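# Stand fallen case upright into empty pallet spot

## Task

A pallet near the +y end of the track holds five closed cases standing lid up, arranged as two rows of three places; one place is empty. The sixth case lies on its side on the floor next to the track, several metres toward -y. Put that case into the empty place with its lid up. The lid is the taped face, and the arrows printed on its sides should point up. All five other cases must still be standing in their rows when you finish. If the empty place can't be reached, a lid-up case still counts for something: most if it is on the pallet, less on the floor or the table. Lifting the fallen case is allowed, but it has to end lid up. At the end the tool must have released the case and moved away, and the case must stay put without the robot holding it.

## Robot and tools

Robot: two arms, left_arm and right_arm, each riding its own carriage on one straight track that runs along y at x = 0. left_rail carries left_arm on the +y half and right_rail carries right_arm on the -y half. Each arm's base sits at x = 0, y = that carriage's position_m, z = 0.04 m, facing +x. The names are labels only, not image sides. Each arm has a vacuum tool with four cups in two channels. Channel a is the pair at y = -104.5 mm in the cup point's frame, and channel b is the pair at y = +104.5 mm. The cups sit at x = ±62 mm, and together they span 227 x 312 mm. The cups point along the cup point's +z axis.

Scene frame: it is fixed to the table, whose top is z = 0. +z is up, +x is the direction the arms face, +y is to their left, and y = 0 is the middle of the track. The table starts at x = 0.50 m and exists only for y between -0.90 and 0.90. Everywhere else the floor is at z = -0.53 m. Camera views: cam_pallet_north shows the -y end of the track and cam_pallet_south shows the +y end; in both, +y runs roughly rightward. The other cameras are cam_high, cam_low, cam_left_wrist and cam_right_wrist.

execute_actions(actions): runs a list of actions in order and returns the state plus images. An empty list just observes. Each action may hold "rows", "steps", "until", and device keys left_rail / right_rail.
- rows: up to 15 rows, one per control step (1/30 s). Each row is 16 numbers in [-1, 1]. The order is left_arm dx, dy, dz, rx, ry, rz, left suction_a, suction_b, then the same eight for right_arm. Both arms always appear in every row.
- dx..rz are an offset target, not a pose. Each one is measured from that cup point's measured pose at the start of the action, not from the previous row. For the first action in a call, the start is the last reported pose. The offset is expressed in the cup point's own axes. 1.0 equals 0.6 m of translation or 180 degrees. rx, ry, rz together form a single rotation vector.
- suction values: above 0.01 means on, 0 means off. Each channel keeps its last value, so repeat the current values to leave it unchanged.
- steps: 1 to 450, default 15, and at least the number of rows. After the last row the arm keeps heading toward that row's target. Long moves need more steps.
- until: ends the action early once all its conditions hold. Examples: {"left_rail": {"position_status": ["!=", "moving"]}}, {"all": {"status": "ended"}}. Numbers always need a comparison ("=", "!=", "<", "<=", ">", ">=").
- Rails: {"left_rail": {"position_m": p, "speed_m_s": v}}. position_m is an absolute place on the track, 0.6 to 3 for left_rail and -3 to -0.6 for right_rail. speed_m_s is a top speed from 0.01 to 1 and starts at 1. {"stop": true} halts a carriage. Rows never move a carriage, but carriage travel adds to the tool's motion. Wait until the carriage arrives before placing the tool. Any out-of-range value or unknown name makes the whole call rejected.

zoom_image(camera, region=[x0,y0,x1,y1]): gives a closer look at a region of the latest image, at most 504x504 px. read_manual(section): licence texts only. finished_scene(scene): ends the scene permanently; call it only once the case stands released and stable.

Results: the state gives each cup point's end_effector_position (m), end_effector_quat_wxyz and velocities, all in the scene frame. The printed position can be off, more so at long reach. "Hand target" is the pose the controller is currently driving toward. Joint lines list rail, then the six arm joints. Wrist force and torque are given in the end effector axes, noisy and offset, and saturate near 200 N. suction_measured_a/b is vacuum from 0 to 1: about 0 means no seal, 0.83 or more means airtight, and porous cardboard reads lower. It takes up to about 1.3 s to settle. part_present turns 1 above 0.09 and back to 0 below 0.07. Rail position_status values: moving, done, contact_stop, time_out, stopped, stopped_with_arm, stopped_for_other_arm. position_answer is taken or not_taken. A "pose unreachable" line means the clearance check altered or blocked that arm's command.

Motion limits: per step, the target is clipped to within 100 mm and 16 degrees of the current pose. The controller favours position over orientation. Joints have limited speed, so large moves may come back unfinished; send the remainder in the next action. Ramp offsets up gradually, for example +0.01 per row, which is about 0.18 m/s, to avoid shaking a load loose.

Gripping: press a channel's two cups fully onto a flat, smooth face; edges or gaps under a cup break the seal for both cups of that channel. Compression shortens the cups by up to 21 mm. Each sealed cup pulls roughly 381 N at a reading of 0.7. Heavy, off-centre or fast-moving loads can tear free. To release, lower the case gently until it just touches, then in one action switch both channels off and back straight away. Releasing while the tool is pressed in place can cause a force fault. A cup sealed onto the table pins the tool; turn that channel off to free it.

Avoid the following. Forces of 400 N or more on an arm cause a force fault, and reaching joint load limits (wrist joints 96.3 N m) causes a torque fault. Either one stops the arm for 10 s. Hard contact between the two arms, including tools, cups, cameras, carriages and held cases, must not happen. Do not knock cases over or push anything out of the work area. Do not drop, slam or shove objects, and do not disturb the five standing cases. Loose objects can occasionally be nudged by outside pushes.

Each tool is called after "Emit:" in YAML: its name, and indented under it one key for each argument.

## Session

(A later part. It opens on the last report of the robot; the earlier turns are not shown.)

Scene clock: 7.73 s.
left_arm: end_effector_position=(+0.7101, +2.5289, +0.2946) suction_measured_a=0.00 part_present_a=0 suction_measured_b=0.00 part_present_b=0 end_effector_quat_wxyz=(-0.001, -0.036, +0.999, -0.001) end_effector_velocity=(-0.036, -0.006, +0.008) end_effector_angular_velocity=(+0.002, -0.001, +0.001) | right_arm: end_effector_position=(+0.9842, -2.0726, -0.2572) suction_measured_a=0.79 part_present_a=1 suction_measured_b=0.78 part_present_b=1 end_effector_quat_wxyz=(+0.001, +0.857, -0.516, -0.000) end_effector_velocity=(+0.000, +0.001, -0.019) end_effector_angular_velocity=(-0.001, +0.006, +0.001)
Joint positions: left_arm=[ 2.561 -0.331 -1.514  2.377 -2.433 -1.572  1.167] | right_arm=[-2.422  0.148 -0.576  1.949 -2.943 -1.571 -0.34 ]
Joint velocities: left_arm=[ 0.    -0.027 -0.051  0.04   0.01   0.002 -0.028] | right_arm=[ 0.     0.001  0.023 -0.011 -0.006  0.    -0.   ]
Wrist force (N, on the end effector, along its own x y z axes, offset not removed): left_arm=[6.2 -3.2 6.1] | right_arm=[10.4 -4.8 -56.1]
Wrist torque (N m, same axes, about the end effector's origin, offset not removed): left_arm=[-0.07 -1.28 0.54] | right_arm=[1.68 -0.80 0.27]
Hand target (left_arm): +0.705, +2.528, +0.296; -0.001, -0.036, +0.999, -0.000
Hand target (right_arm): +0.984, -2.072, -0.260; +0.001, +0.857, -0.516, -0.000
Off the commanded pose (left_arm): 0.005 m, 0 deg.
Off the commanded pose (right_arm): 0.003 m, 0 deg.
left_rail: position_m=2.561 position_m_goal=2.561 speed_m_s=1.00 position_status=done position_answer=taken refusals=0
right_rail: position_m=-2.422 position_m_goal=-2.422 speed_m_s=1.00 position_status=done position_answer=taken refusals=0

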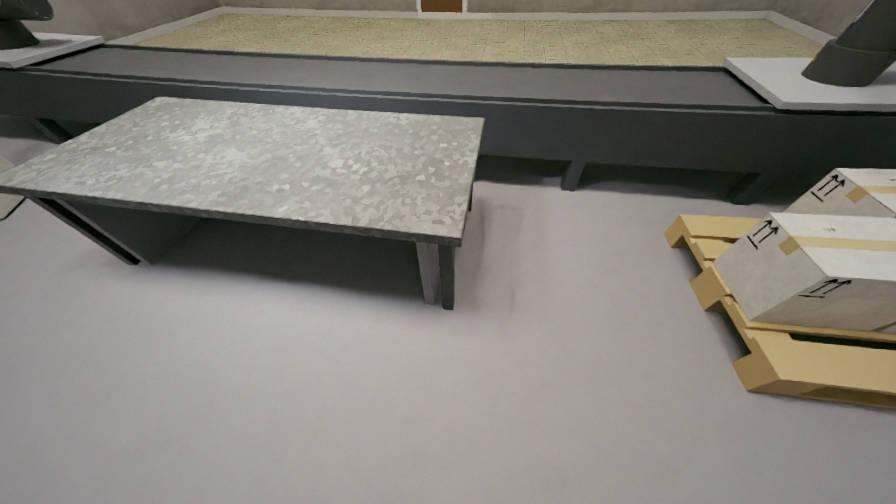

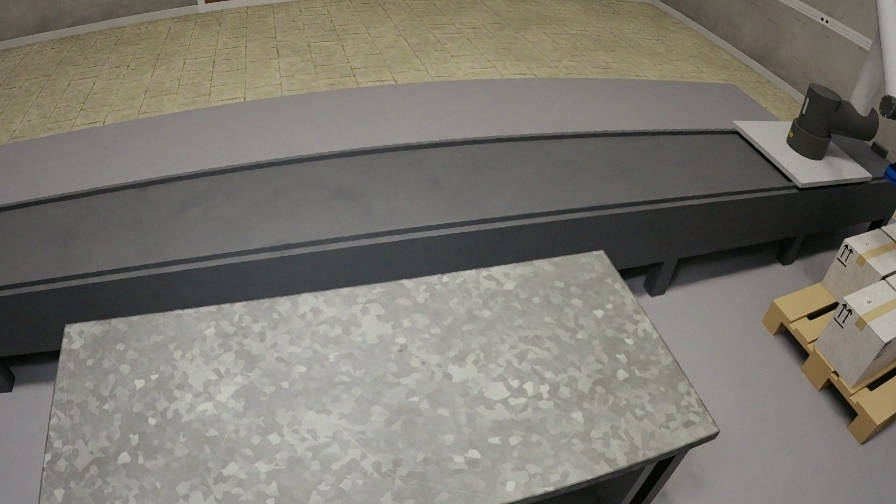

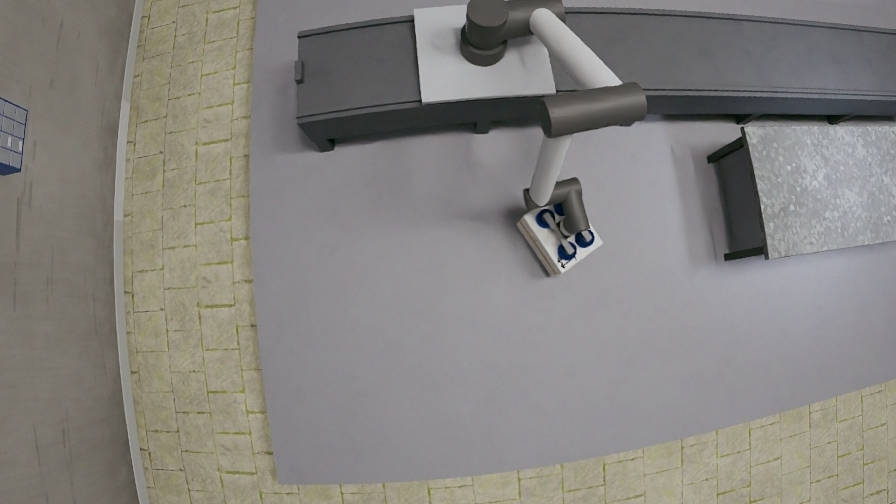

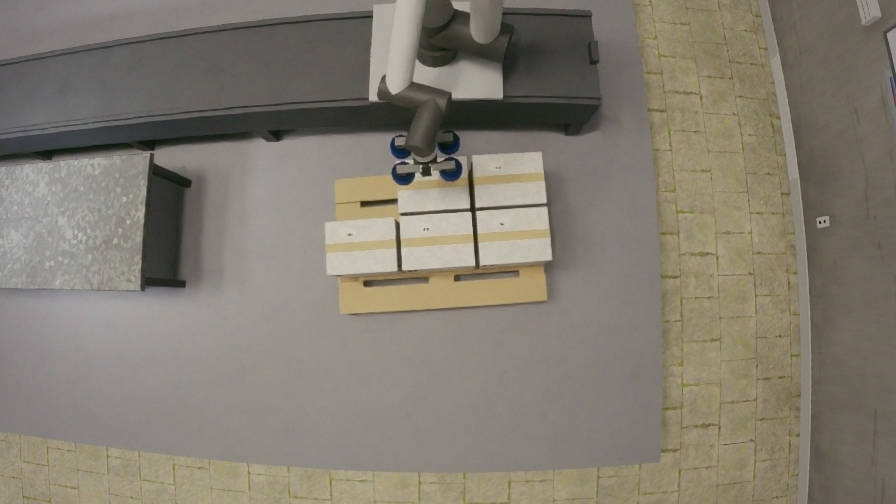

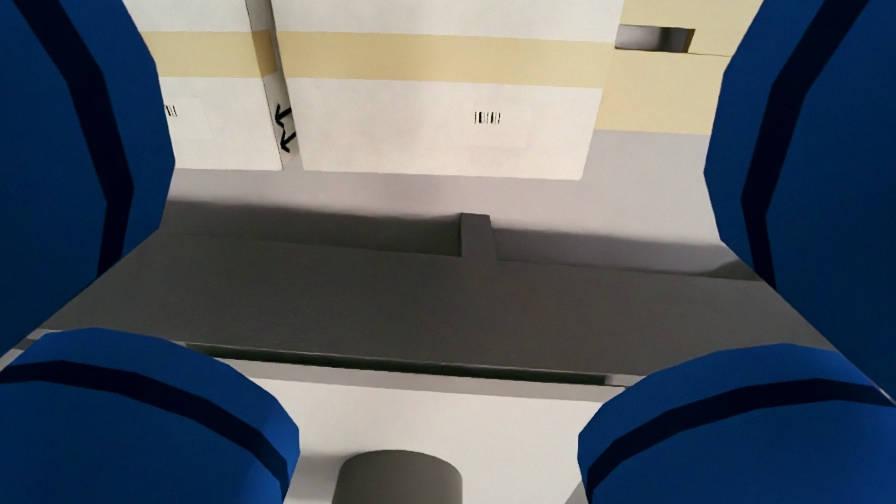

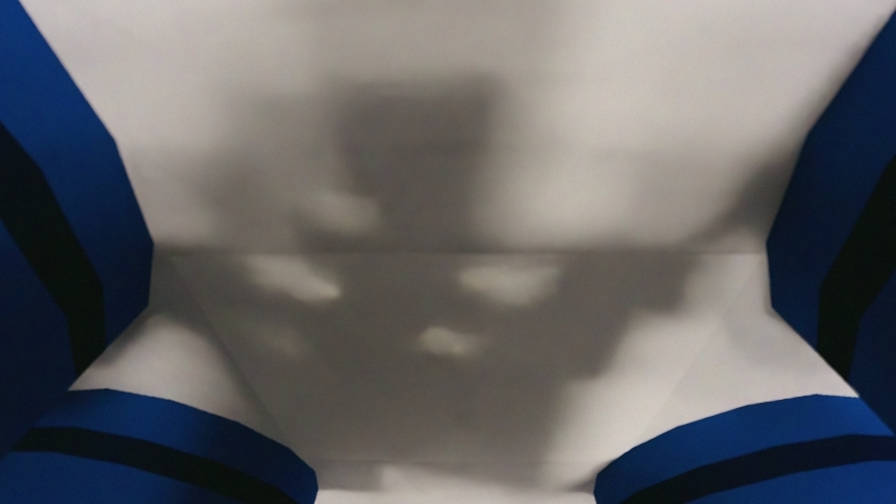

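Emit:
execute_actions:
  actions:
    - {"left_rail":{"position_m":0.6},"rows":[ [0,0,-0.01,0,0,0,0,0,0,0,-0.008,0,0,0,1,1], [0,0,-0.025,0,0,-0.002,0,0,0,0,-0.022,0,0,0,1,1], [0,0,-0.045,0,0,-0.004,0,0,0,0,-0.045,0,0,0,1,1], [0,0,-0.07,0,0,-0.006,0,0,0,0,-0.075,0,0,0,1,1], [0,0,-0.1,0,0,-0.009,0,0,-0.003,0.005,-0.11,0,0,0,1,1], [0,0,-0.13,0,0,-0.012,0,0,-0.006,0.011,-0.15,-0.005,0.003,0.005,1,1], [0,0,-0.16,0,0,-0.015,0,0,-0.01,0.019,-0.195,-0.012,0.009,0.012,1,1], [0,0,-0.2,0,0,-0.018,0,0,-0.015,0.028,-0.24,-0.022,0.016,0.022,1,1], [0,0,-0.24,0,0,-0.021,0,0,-0.022,0.041,-0.3,-0.035,0.025,0.035,1,1], [0,0,-0.28,0,0,-0.024,0,0,-0.035,0.066,-0.42,-0.05,0.036,0.05,1,1], [0,0,-0.35,0,0,-0.027,0,0,-0.06,0.11,-0.7,-0.068,0.049,0.068,1,1], [0,0,-0.65,0,0,-0.03,0,0,-0.089,0.168,-1.0,-0.4589,0.331,0.4589,1,1]],"steps":13}
    - {"right_rail":{"position_m":-0.85},"steps":52}

Scene clock: 13.77 s.
left_arm: end_effector_position=(+0.7102, +0.6737, +0.6845) suction_measured_a=0.00 part_present_a=0 suction_measured_b=0.00 part_present_b=0 end_effector_quat_wxyz=(-0.001, -0.083, +0.997, -0.001) end_effector_velocity=(-0.000, -0.654, -0.000) end_effector_angular_velocity=(+0.000, +0.000, +0.000) | right_arm: end_effector_position=(+0.8738, -0.6358, +0.3435) suction_measured_a=0.98 part_present_a=1 suction_measured_b=0.98 part_present_b=1 end_effector_quat_wxyz=(+0.650, +0.172, -0.737, +0.072) end_effector_velocity=(+0.002, +0.742, -0.003) end_effector_angular_velocity=(-0.746, +0.553, -0.864)
Joint positions: left_arm=[ 0.706 -0.331 -1.795  1.993 -1.768 -1.572  1.073] | right_arm=[-0.987  0.207 -0.853  1.406 -0.7   -1.701  1.432]
Joint velocities: left_arm=[-0.654  0.    -0.    -0.     0.    -0.    -0.   ] | right_arm=[ 0.744 -0.183  0.277 -0.201  0.711  0.584  0.715]
Wrist force (N, on the end effector, along its own x y z axes, offset not removed): left_arm=[5.8 -6.5 5.3] | right_arm=[55.9 24.0 -13.3]
Wrist torque (N m, same axes, about the end effector's origin, offset not removed): left_arm=[-0.46 -1.13 0.62] | right_arm=[-0.73 6.26 1.60]
Hand target (left_arm): +0.710, +0.645, +0.685; -0.001, -0.083, +0.997, -0.001
Hand target (right_arm): +0.876, -0.602, +0.345; +0.698, +0.079, -0.709, +0.065
Off the commanded pose (left_arm): 0.001 m, 0 deg.
Off the commanded pose (right_arm): 0.003 m, 15 deg; orientation clipped at the last step of the last action.
left_rail: position_m=0.706 position_m_goal=0.600 speed_m_s=1.00 position_status=moving position_answer=taken refusals=0
right_rail: position_m=-0.987 position_m_goal=-0.850 speed_m_s=1.00 position_status=moving position_answer=taken refusals=0

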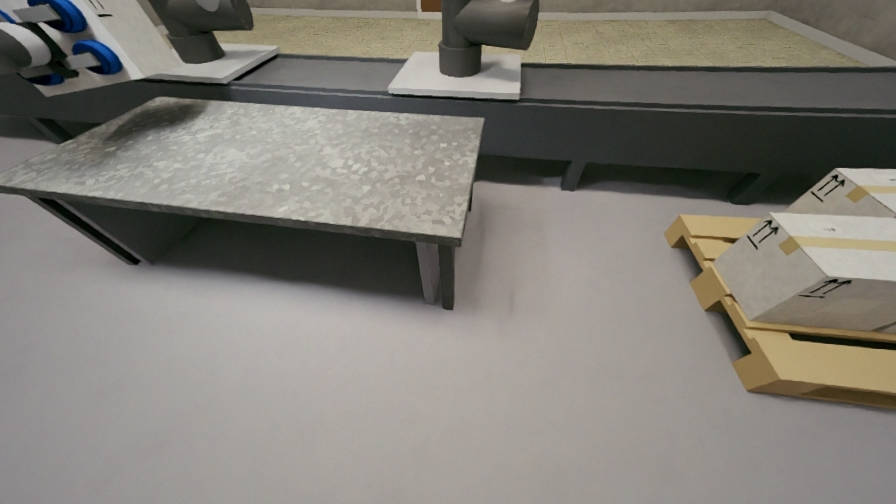

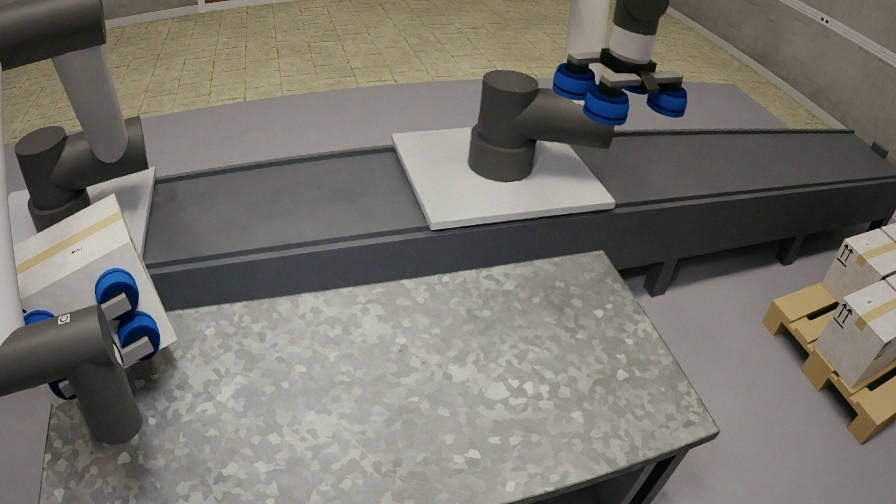

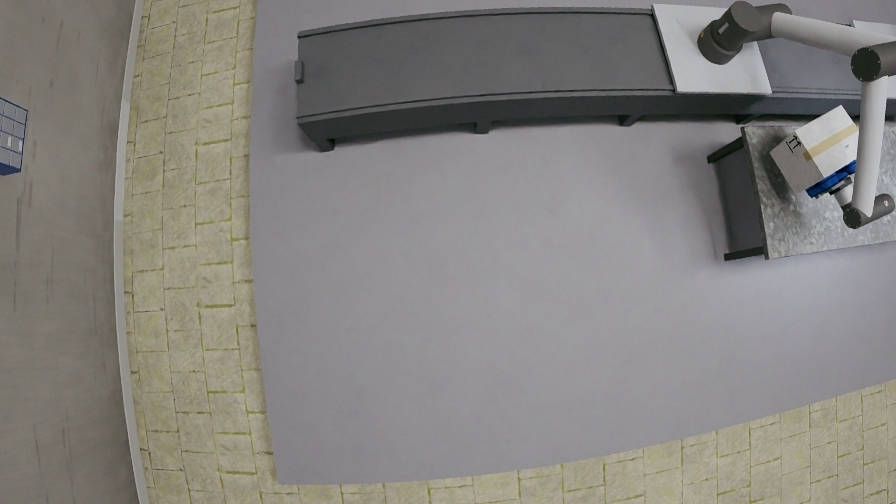

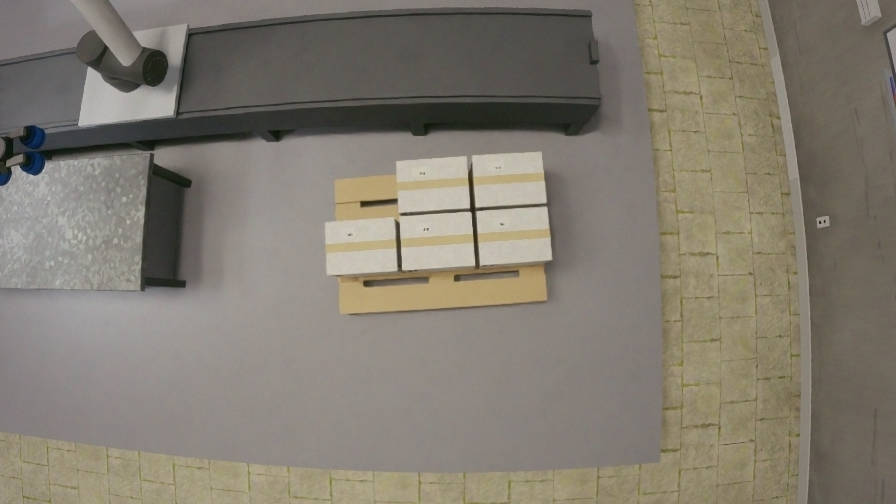

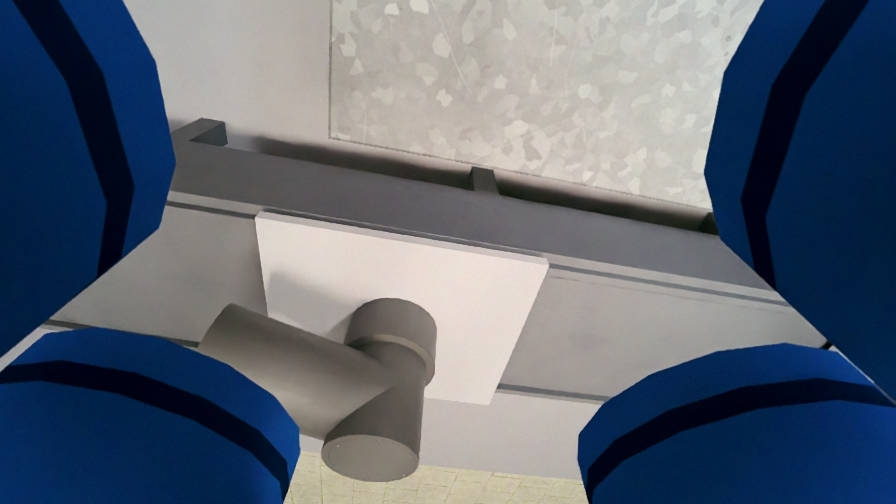

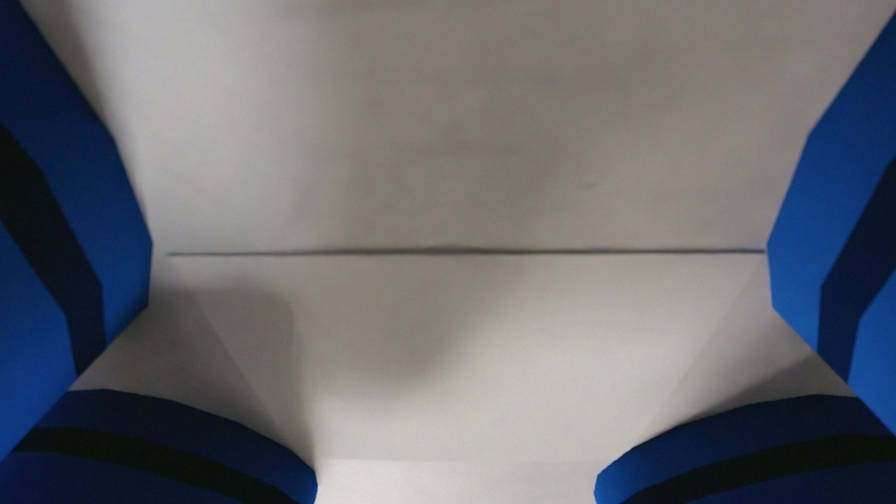

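Emit:
execute_actions:
  actions: []

Scene clock: 13.83 s.
left_arm: end_effector_position=(+0.7102, +0.6348, +0.6845) suction_measured_a=0.00 part_present_a=0 suction_measured_b=0.00 part_present_b=0 end_effector_quat_wxyz=(-0.001, -0.083, +0.997, -0.001) end_effector_velocity=(-0.000, -0.520, -0.000) end_effector_angular_velocity=(+0.000, +0.000, +0.000) | right_arm: end_effector_position=(+0.8738, -0.5909, +0.3436) suction_measured_a=0.98 part_present_a=1 suction_measured_b=0.98 part_present_b=1 end_effector_quat_wxyz=(+0.669, +0.137, -0.728, +0.068) end_effector_velocity=(+0.003, +0.612, +0.002) end_effector_angular_velocity=(-0.617, +0.458, -0.688)
Joint positions: left_arm=[ 0.667 -0.331 -1.795  1.993 -1.768 -1.572  1.073] | right_arm=[-0.942  0.195 -0.836  1.395 -0.655 -1.663  1.478]
Joint velocities: left_arm=[-0.52  0.    0.   -0.    0.    0.   -0.  ] | right_arm=[ 0.609 -0.149  0.209 -0.138  0.55   0.487  0.569]
Wrist force (N, on the end effector, along its own x y z axes, offset not removed): left_arm=[2.1 -8.6 7.8] | right_arm=[55.2 21.1 -12.1]
Wrist torque (N m, same axes, about the end effector's origin, offset not removed): left_arm=[-0.69 -0.66 0.63] | right_arm=[-1.65 7.06 1.95]
Hand target (left_arm): +0.710, +0.612, +0.685; -0.001, -0.083, +0.997, -0.001
Hand target (right_arm): +0.876, -0.563, +0.345; +0.698, +0.079, -0.709, +0.065
Off the commanded pose (left_arm): 0.001 m, 0 deg.
Off the commanded pose (right_arm): 0.003 m, 10 deg; orientation clipped at the last step of the last action.
left_rail: position_m=0.667 position_m_goal=0.600 speed_m_s=1.00 position_status=moving position_answer=taken refusals=0
right_rail: position_m=-0.942 position_m_goal=-0.850 speed_m_s=1.00 position_status=moving position_answer=taken refusals=0

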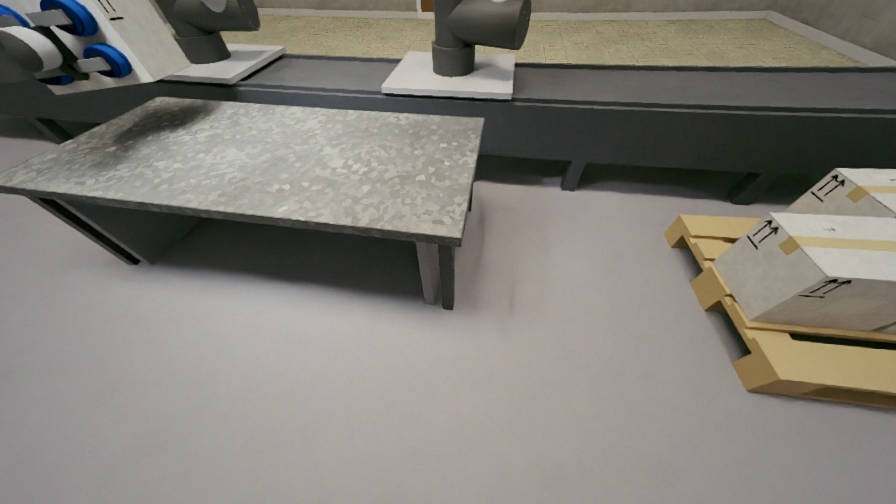

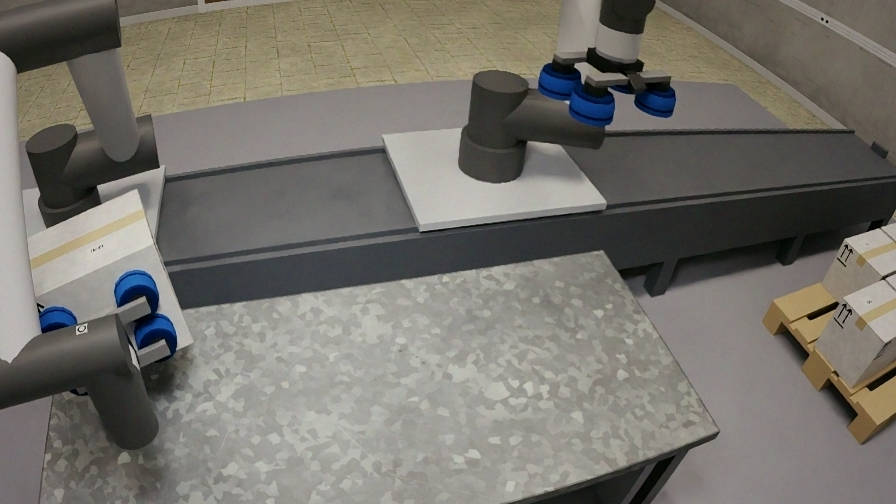

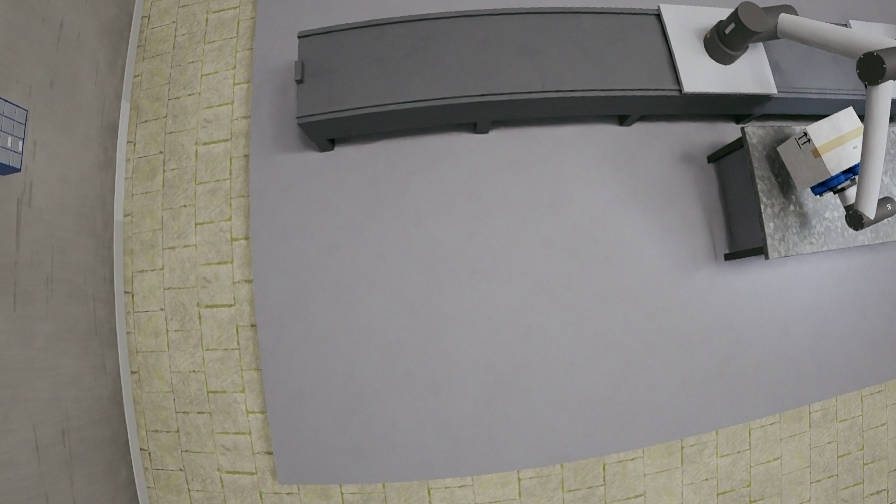

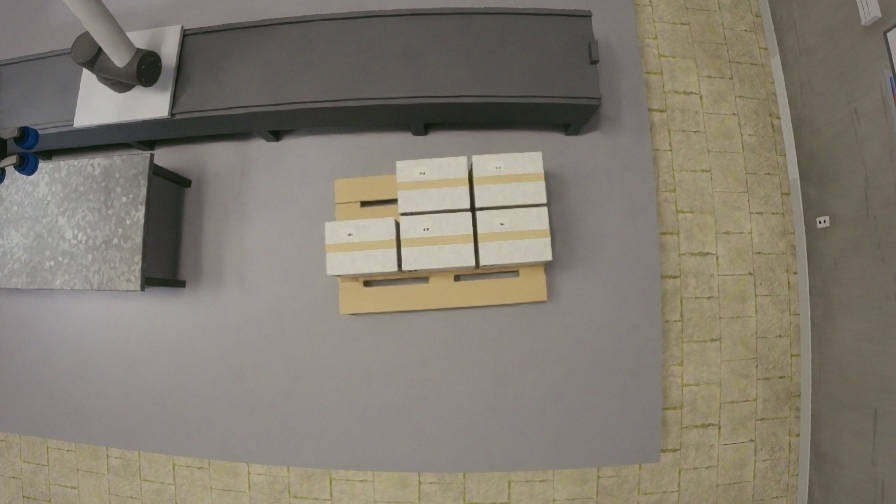

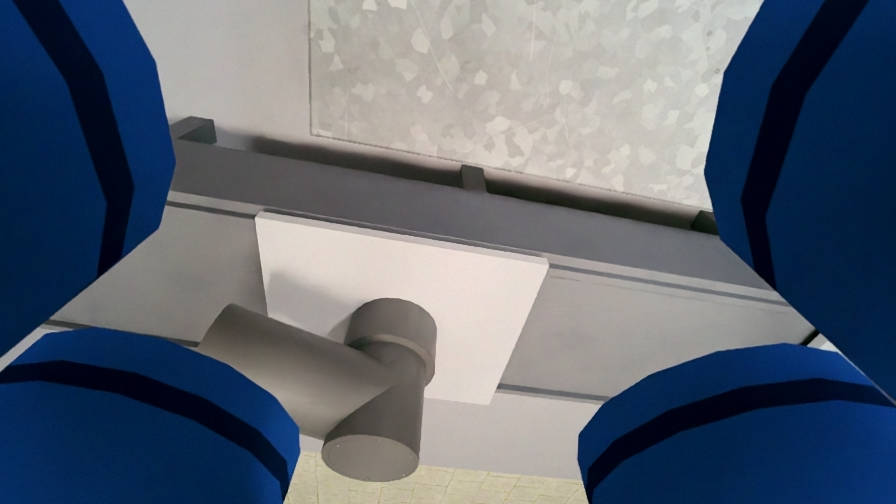

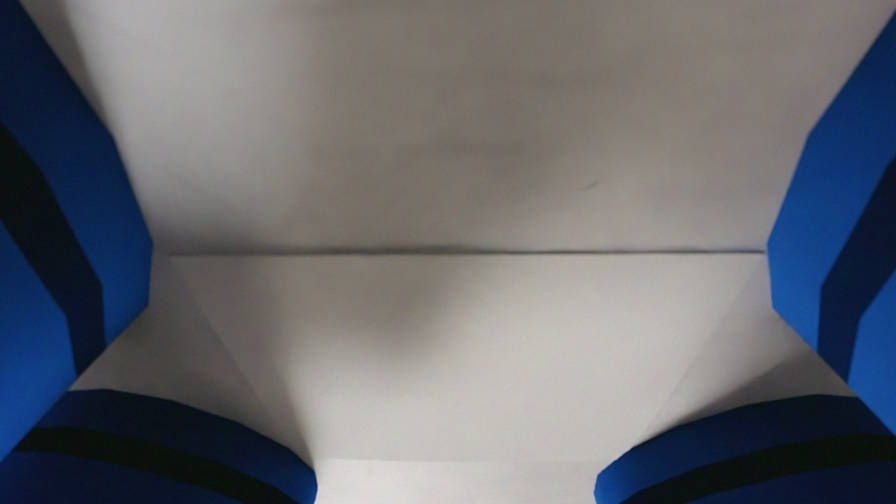

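Emit:
execute_actions:
  actions:
    - {"steps":1}
    - {"rows":[ [0,-0.01,0,0,0,0,0,0,-0.01,0,0,0,0.001,0.001,1,1], [0.002,-0.025,0,0,0,-0.001,0,0,-0.025,0,0,0,0.002,0.002,1,1], [0.003,-0.05,0,0,0,-0.002,0,0,-0.05,-0.001,0.001,0,0.003,0.003,1,1], [0.005,-0.08,0,0,0,-0.004,0,0,-0.08,-0.001,0.001,0,0.004,0.004,1,1], [0.007,-0.12,0,0,0,-0.006,0,0,-0.12,-0.002,0.002,0,0.005,0.005,1,1], [0.01,-0.16,0,0,0,-0.008,0,0,-0.16,-0.003,0.003,0,0.0058,0.0058,1,1], [0.013,-0.21,0,0,0,-0.01,0,0,-0.2,-0.004,0.004,0,0.0058,0.0058,1,1], [0.018,-0.3,0,0,0,-0.012,0,0,-0.24,-0.004,0.004,0,0.0058,0.0058,1,1], [0.03,-0.5,0,0,0,-0.012,0,0,-0.275,-0.005,0.005,0,0.0058,0.0058,1,1], [0.04,-0.65,0,0,0,-0.012,0,0,-0.308,-0.0055,0.0055,0,0.0058,0.0058,1,1]],"steps":23}

Scene clock: 15.50 s.
left_arm: end_effector_position=(+0.7355, +0.2824, +0.6849) suction_measured_a=0.00 part_present_a=0 suction_measured_b=0.00 part_present_b=0 end_effector_quat_wxyz=(-0.001, -0.100, +0.995, -0.002) end_effector_velocity=(+0.046, -0.471, -0.002) end_effector_angular_velocity=(+0.005, -0.002, +0.006) | right_arm: end_effector_position=(+0.8745, -0.4985, +0.1643) suction_measured_a=0.98 part_present_a=1 suction_measured_b=0.98 part_present_b=1 end_effector_quat_wxyz=(+0.704, +0.072, -0.703, +0.072) end_effector_velocity=(+0.005, +0.001, -0.033) end_effector_angular_velocity=(-0.001, -0.003, +0.000)
Joint positions: left_arm=[ 0.6   -0.66  -1.681  1.902 -1.793 -1.575  0.712] | right_arm=[-0.85   0.176 -0.675  1.415 -0.739 -1.599  1.57 ]
Joint velocities: left_arm=[ 0.    -0.446  0.283 -0.242 -0.041  0.006 -0.452] | right_arm=[ 0.     0.     0.029 -0.007 -0.025  0.     0.001]
Wrist force (N, on the end effector, along its own x y z axes, offset not removed): left_arm=[3.0 -0.9 4.6] | right_arm=[56.5 -1.3 -4.1]
Wrist torque (N m, same axes, about the end effector's origin, offset not removed): left_arm=[0.14 -0.91 0.67] | right_arm=[0.34 6.31 1.51]
Hand target (left_arm): +0.741, +0.204, +0.684; -0.001, -0.100, +0.995, -0.001
Hand target (right_arm): +0.875, -0.498, +0.160; +0.704, +0.072, -0.703, +0.072
Off the commanded pose (left_arm): 0.104 m, 0 deg; position clipped at the last step of the last action.
Off the commanded pose (right_arm): 0.004 m, 0 deg.
left_rail: position_m=0.600 position_m_goal=0.600 speed_m_s=1.00 position_status=done position_answer=taken refusals=0
right_rail: position_m=-0.850 position_m_goal=-0.850 speed_m_s=1.00 position_status=done position_answer=taken refusals=0

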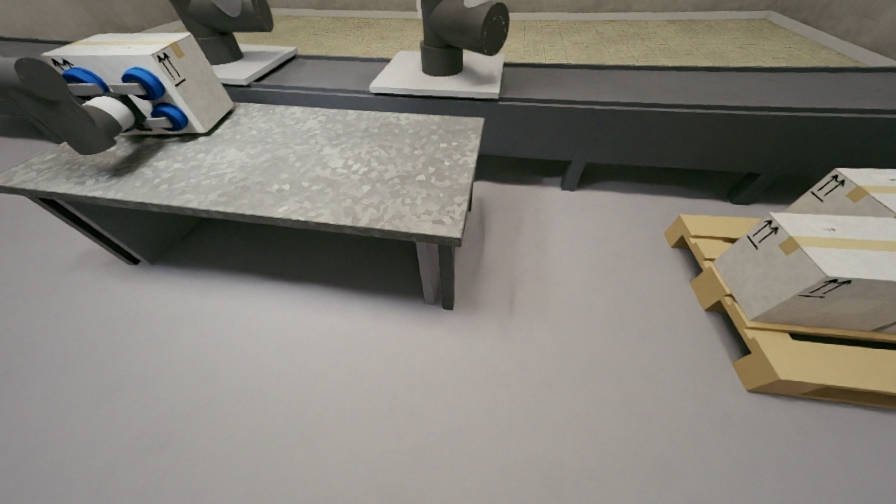

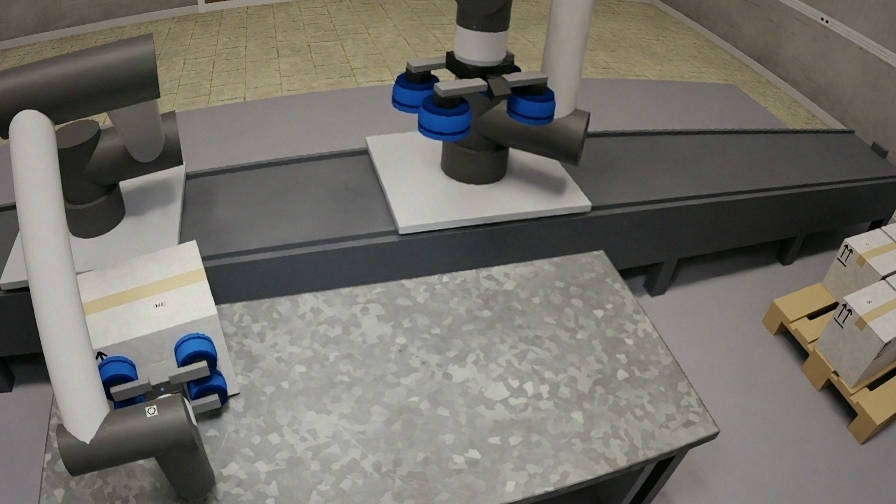

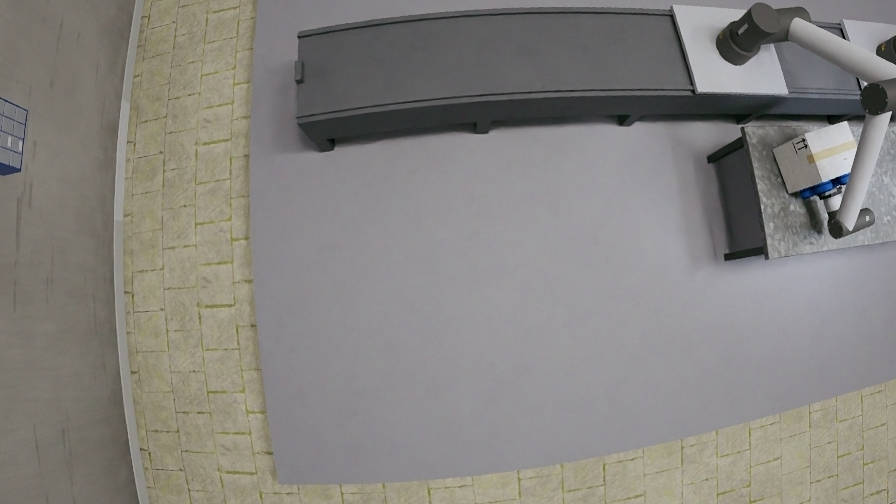

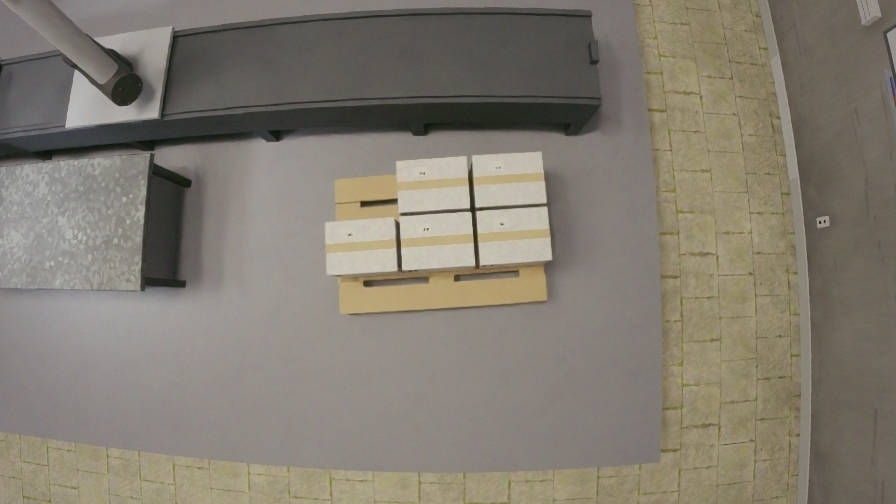

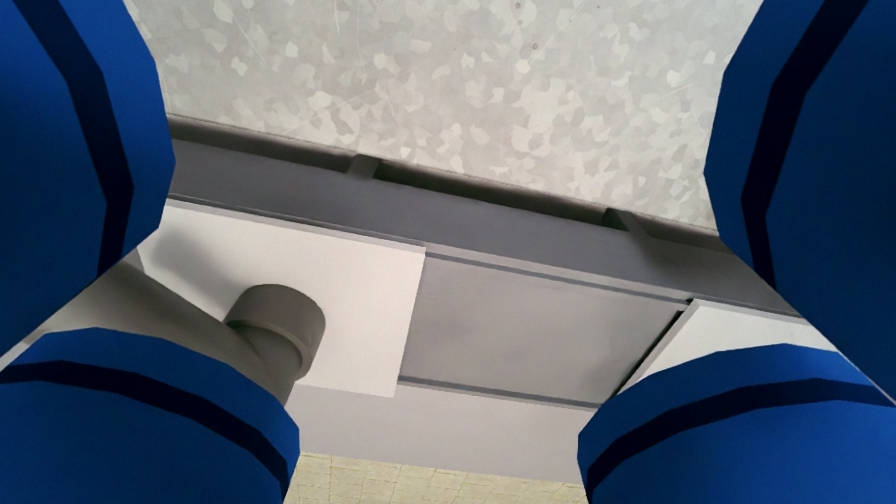

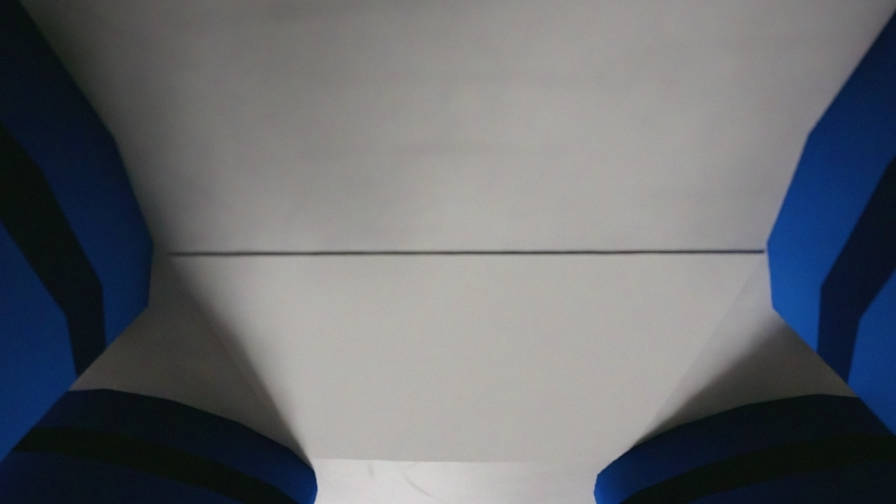

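Emit:
execute_actions:
  actions:
    - {"rows":[ [0.02,-0.15,0,0,0,0,0,0,-0.011,0,0,0,0,0,1,1], [0.025,-0.18,0,0,0,0,0,0,-0.015,0,0,0,0,0,1,1], [0.03,-0.22,0,0,0,0,0,0,-0.019,0,0,0,0,0,1,1], [0.038,-0.268,0,0,0,0,0,0,-0.019,0,0,0,0,0,1,1]],"steps":7}

Emit:
zoom_image:
  camera: "cam_high"
  region: [0, 20, 260, 180]

Scene clock: 16.10 s.
left_arm: end_effector_position=(+0.7423, +0.1577, +0.6850) suction_measured_a=0.00 part_present_a=0 suction_measured_b=0.00 part_present_b=0 end_effector_quat_wxyz=(-0.001, -0.100, +0.995, -0.002) end_effector_velocity=(+0.006, -0.278, +0.001) end_effector_angular_velocity=(-0.003, +0.002, -0.009) | right_arm: end_effector_position=(+0.8747, -0.4984, +0.1553) suction_measured_a=0.98 part_present_a=1 suction_measured_b=0.98 part_present_b=1 end_effector_quat_wxyz=(+0.704, +0.072, -0.703, +0.072) end_effector_velocity=(-0.002, -0.000, -0.019) end_effector_angular_velocity=(-0.000, +0.002, +0.000)
Joint positions: left_arm=[ 0.6   -0.771 -1.604  1.832 -1.8   -1.575  0.601] | right_arm=[-0.85   0.176 -0.667  1.415 -0.746 -1.599  1.57 ]
Joint velocities: left_arm=[ 0.    -0.231  0.177 -0.171 -0.007 -0.003 -0.221] | right_arm=[ 0.     0.     0.014  0.004 -0.017 -0.     0.   ]
Wrist force (N, on the end effector, along its own x y z axes, offset not removed): left_arm=[4.8 -3.9 4.8] | right_arm=[60.2 1.6 -0.6]
Wrist torque (N m, same axes, about the end effector's origin, offset not removed): left_arm=[-0.02 -1.01 0.67] | right_arm=[0.71 6.20 1.48]
Hand target (left_arm): +0.743, +0.122, +0.685; -0.001, -0.099, +0.995, -0.002
Hand target (right_arm): +0.874, -0.499, +0.153; +0.704, +0.072, -0.703, +0.072
Off the commanded pose (left_arm): 0.038 m, 0 deg.
Off the commanded pose (right_arm): 0.002 m, 0 deg.
left_rail: position_m=0.600 position_m_goal=0.600 speed_m_s=1.00 position_status=done position_answer=taken refusals=0
right_rail: position_m=-0.850 position_m_goal=-0.850 speed_m_s=1.00 position_status=done position_answer=taken refusals=0

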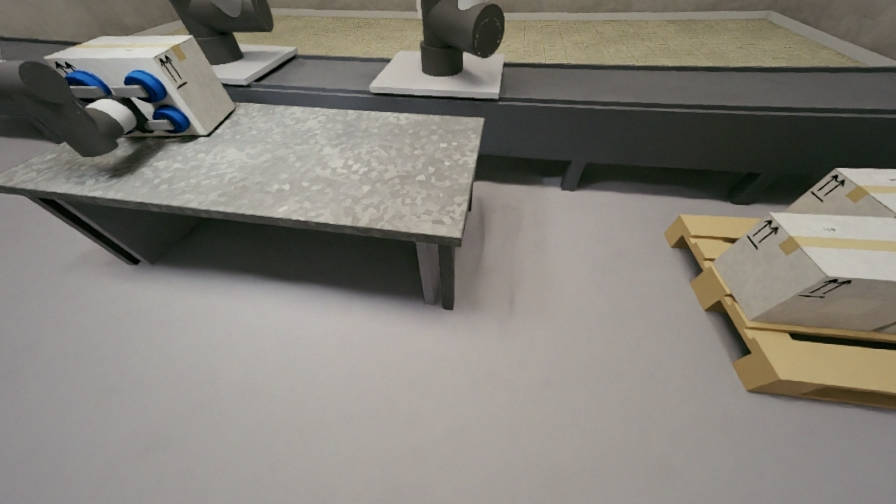

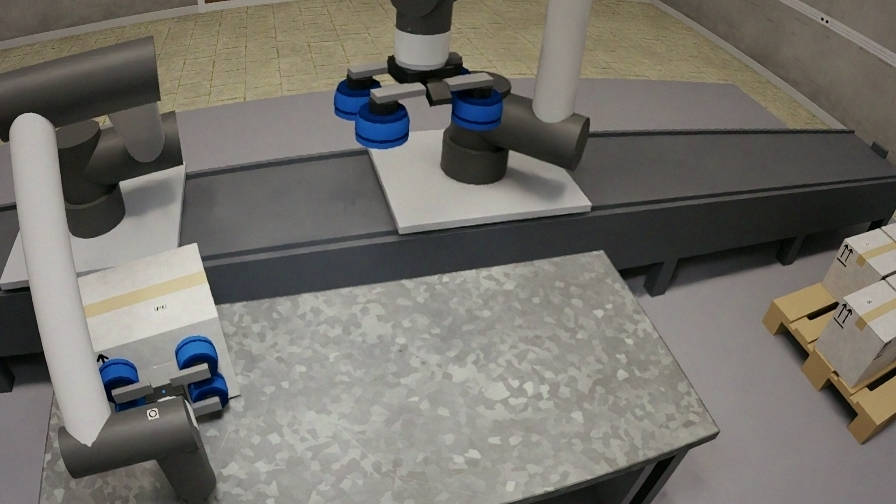

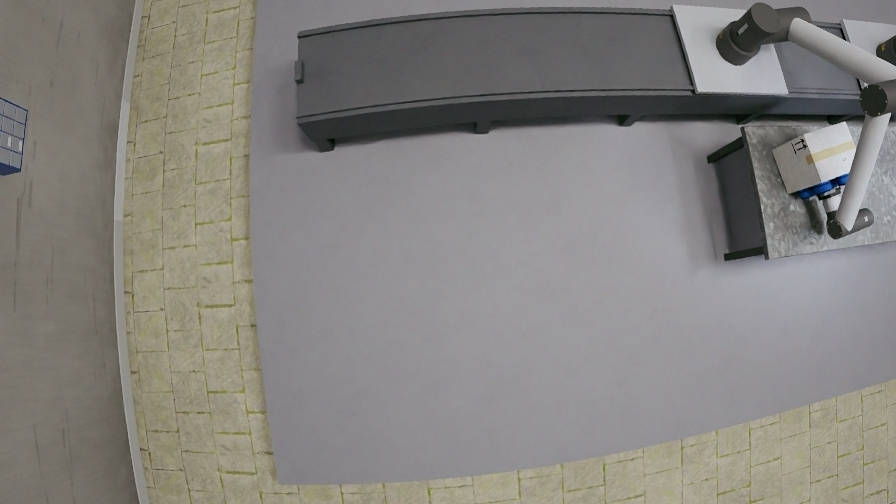

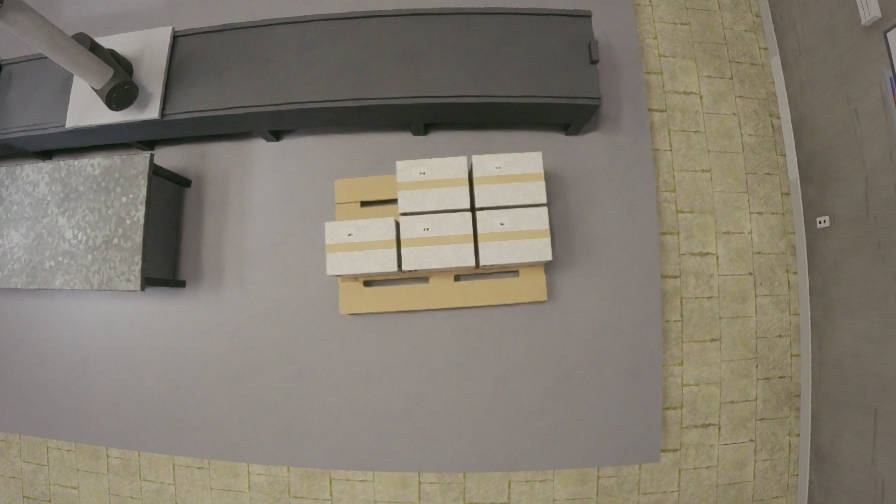

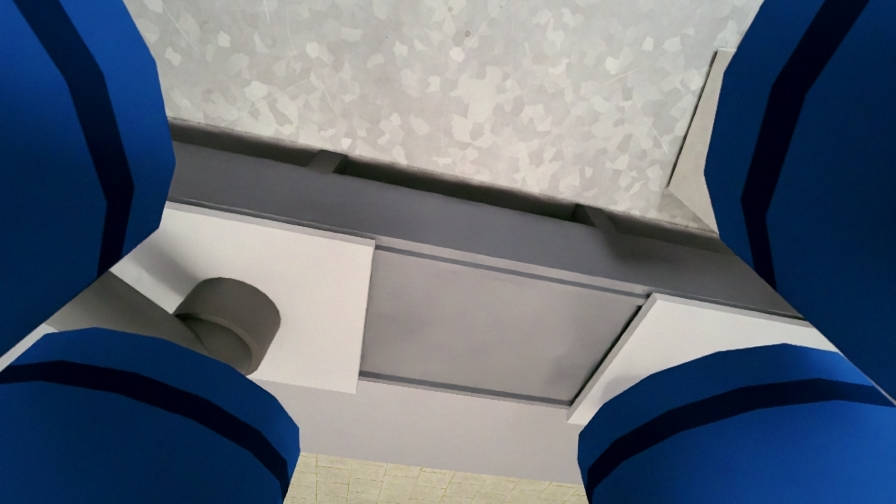

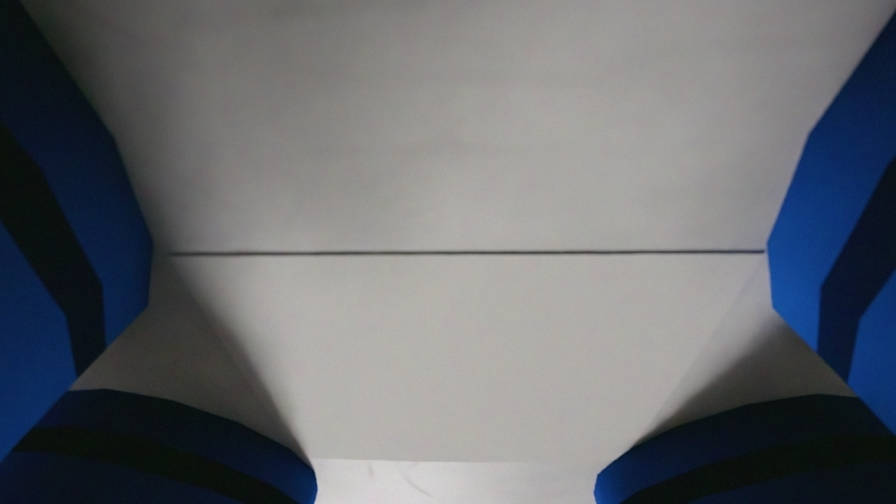

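Region (0, 20, 260, 180) of cam_high's 896x504 image, scaled by 1.938, with more detail than that image has; it fills the top 310 rows of this view, and the rest is white.

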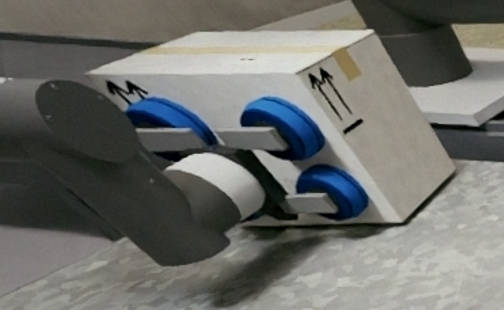

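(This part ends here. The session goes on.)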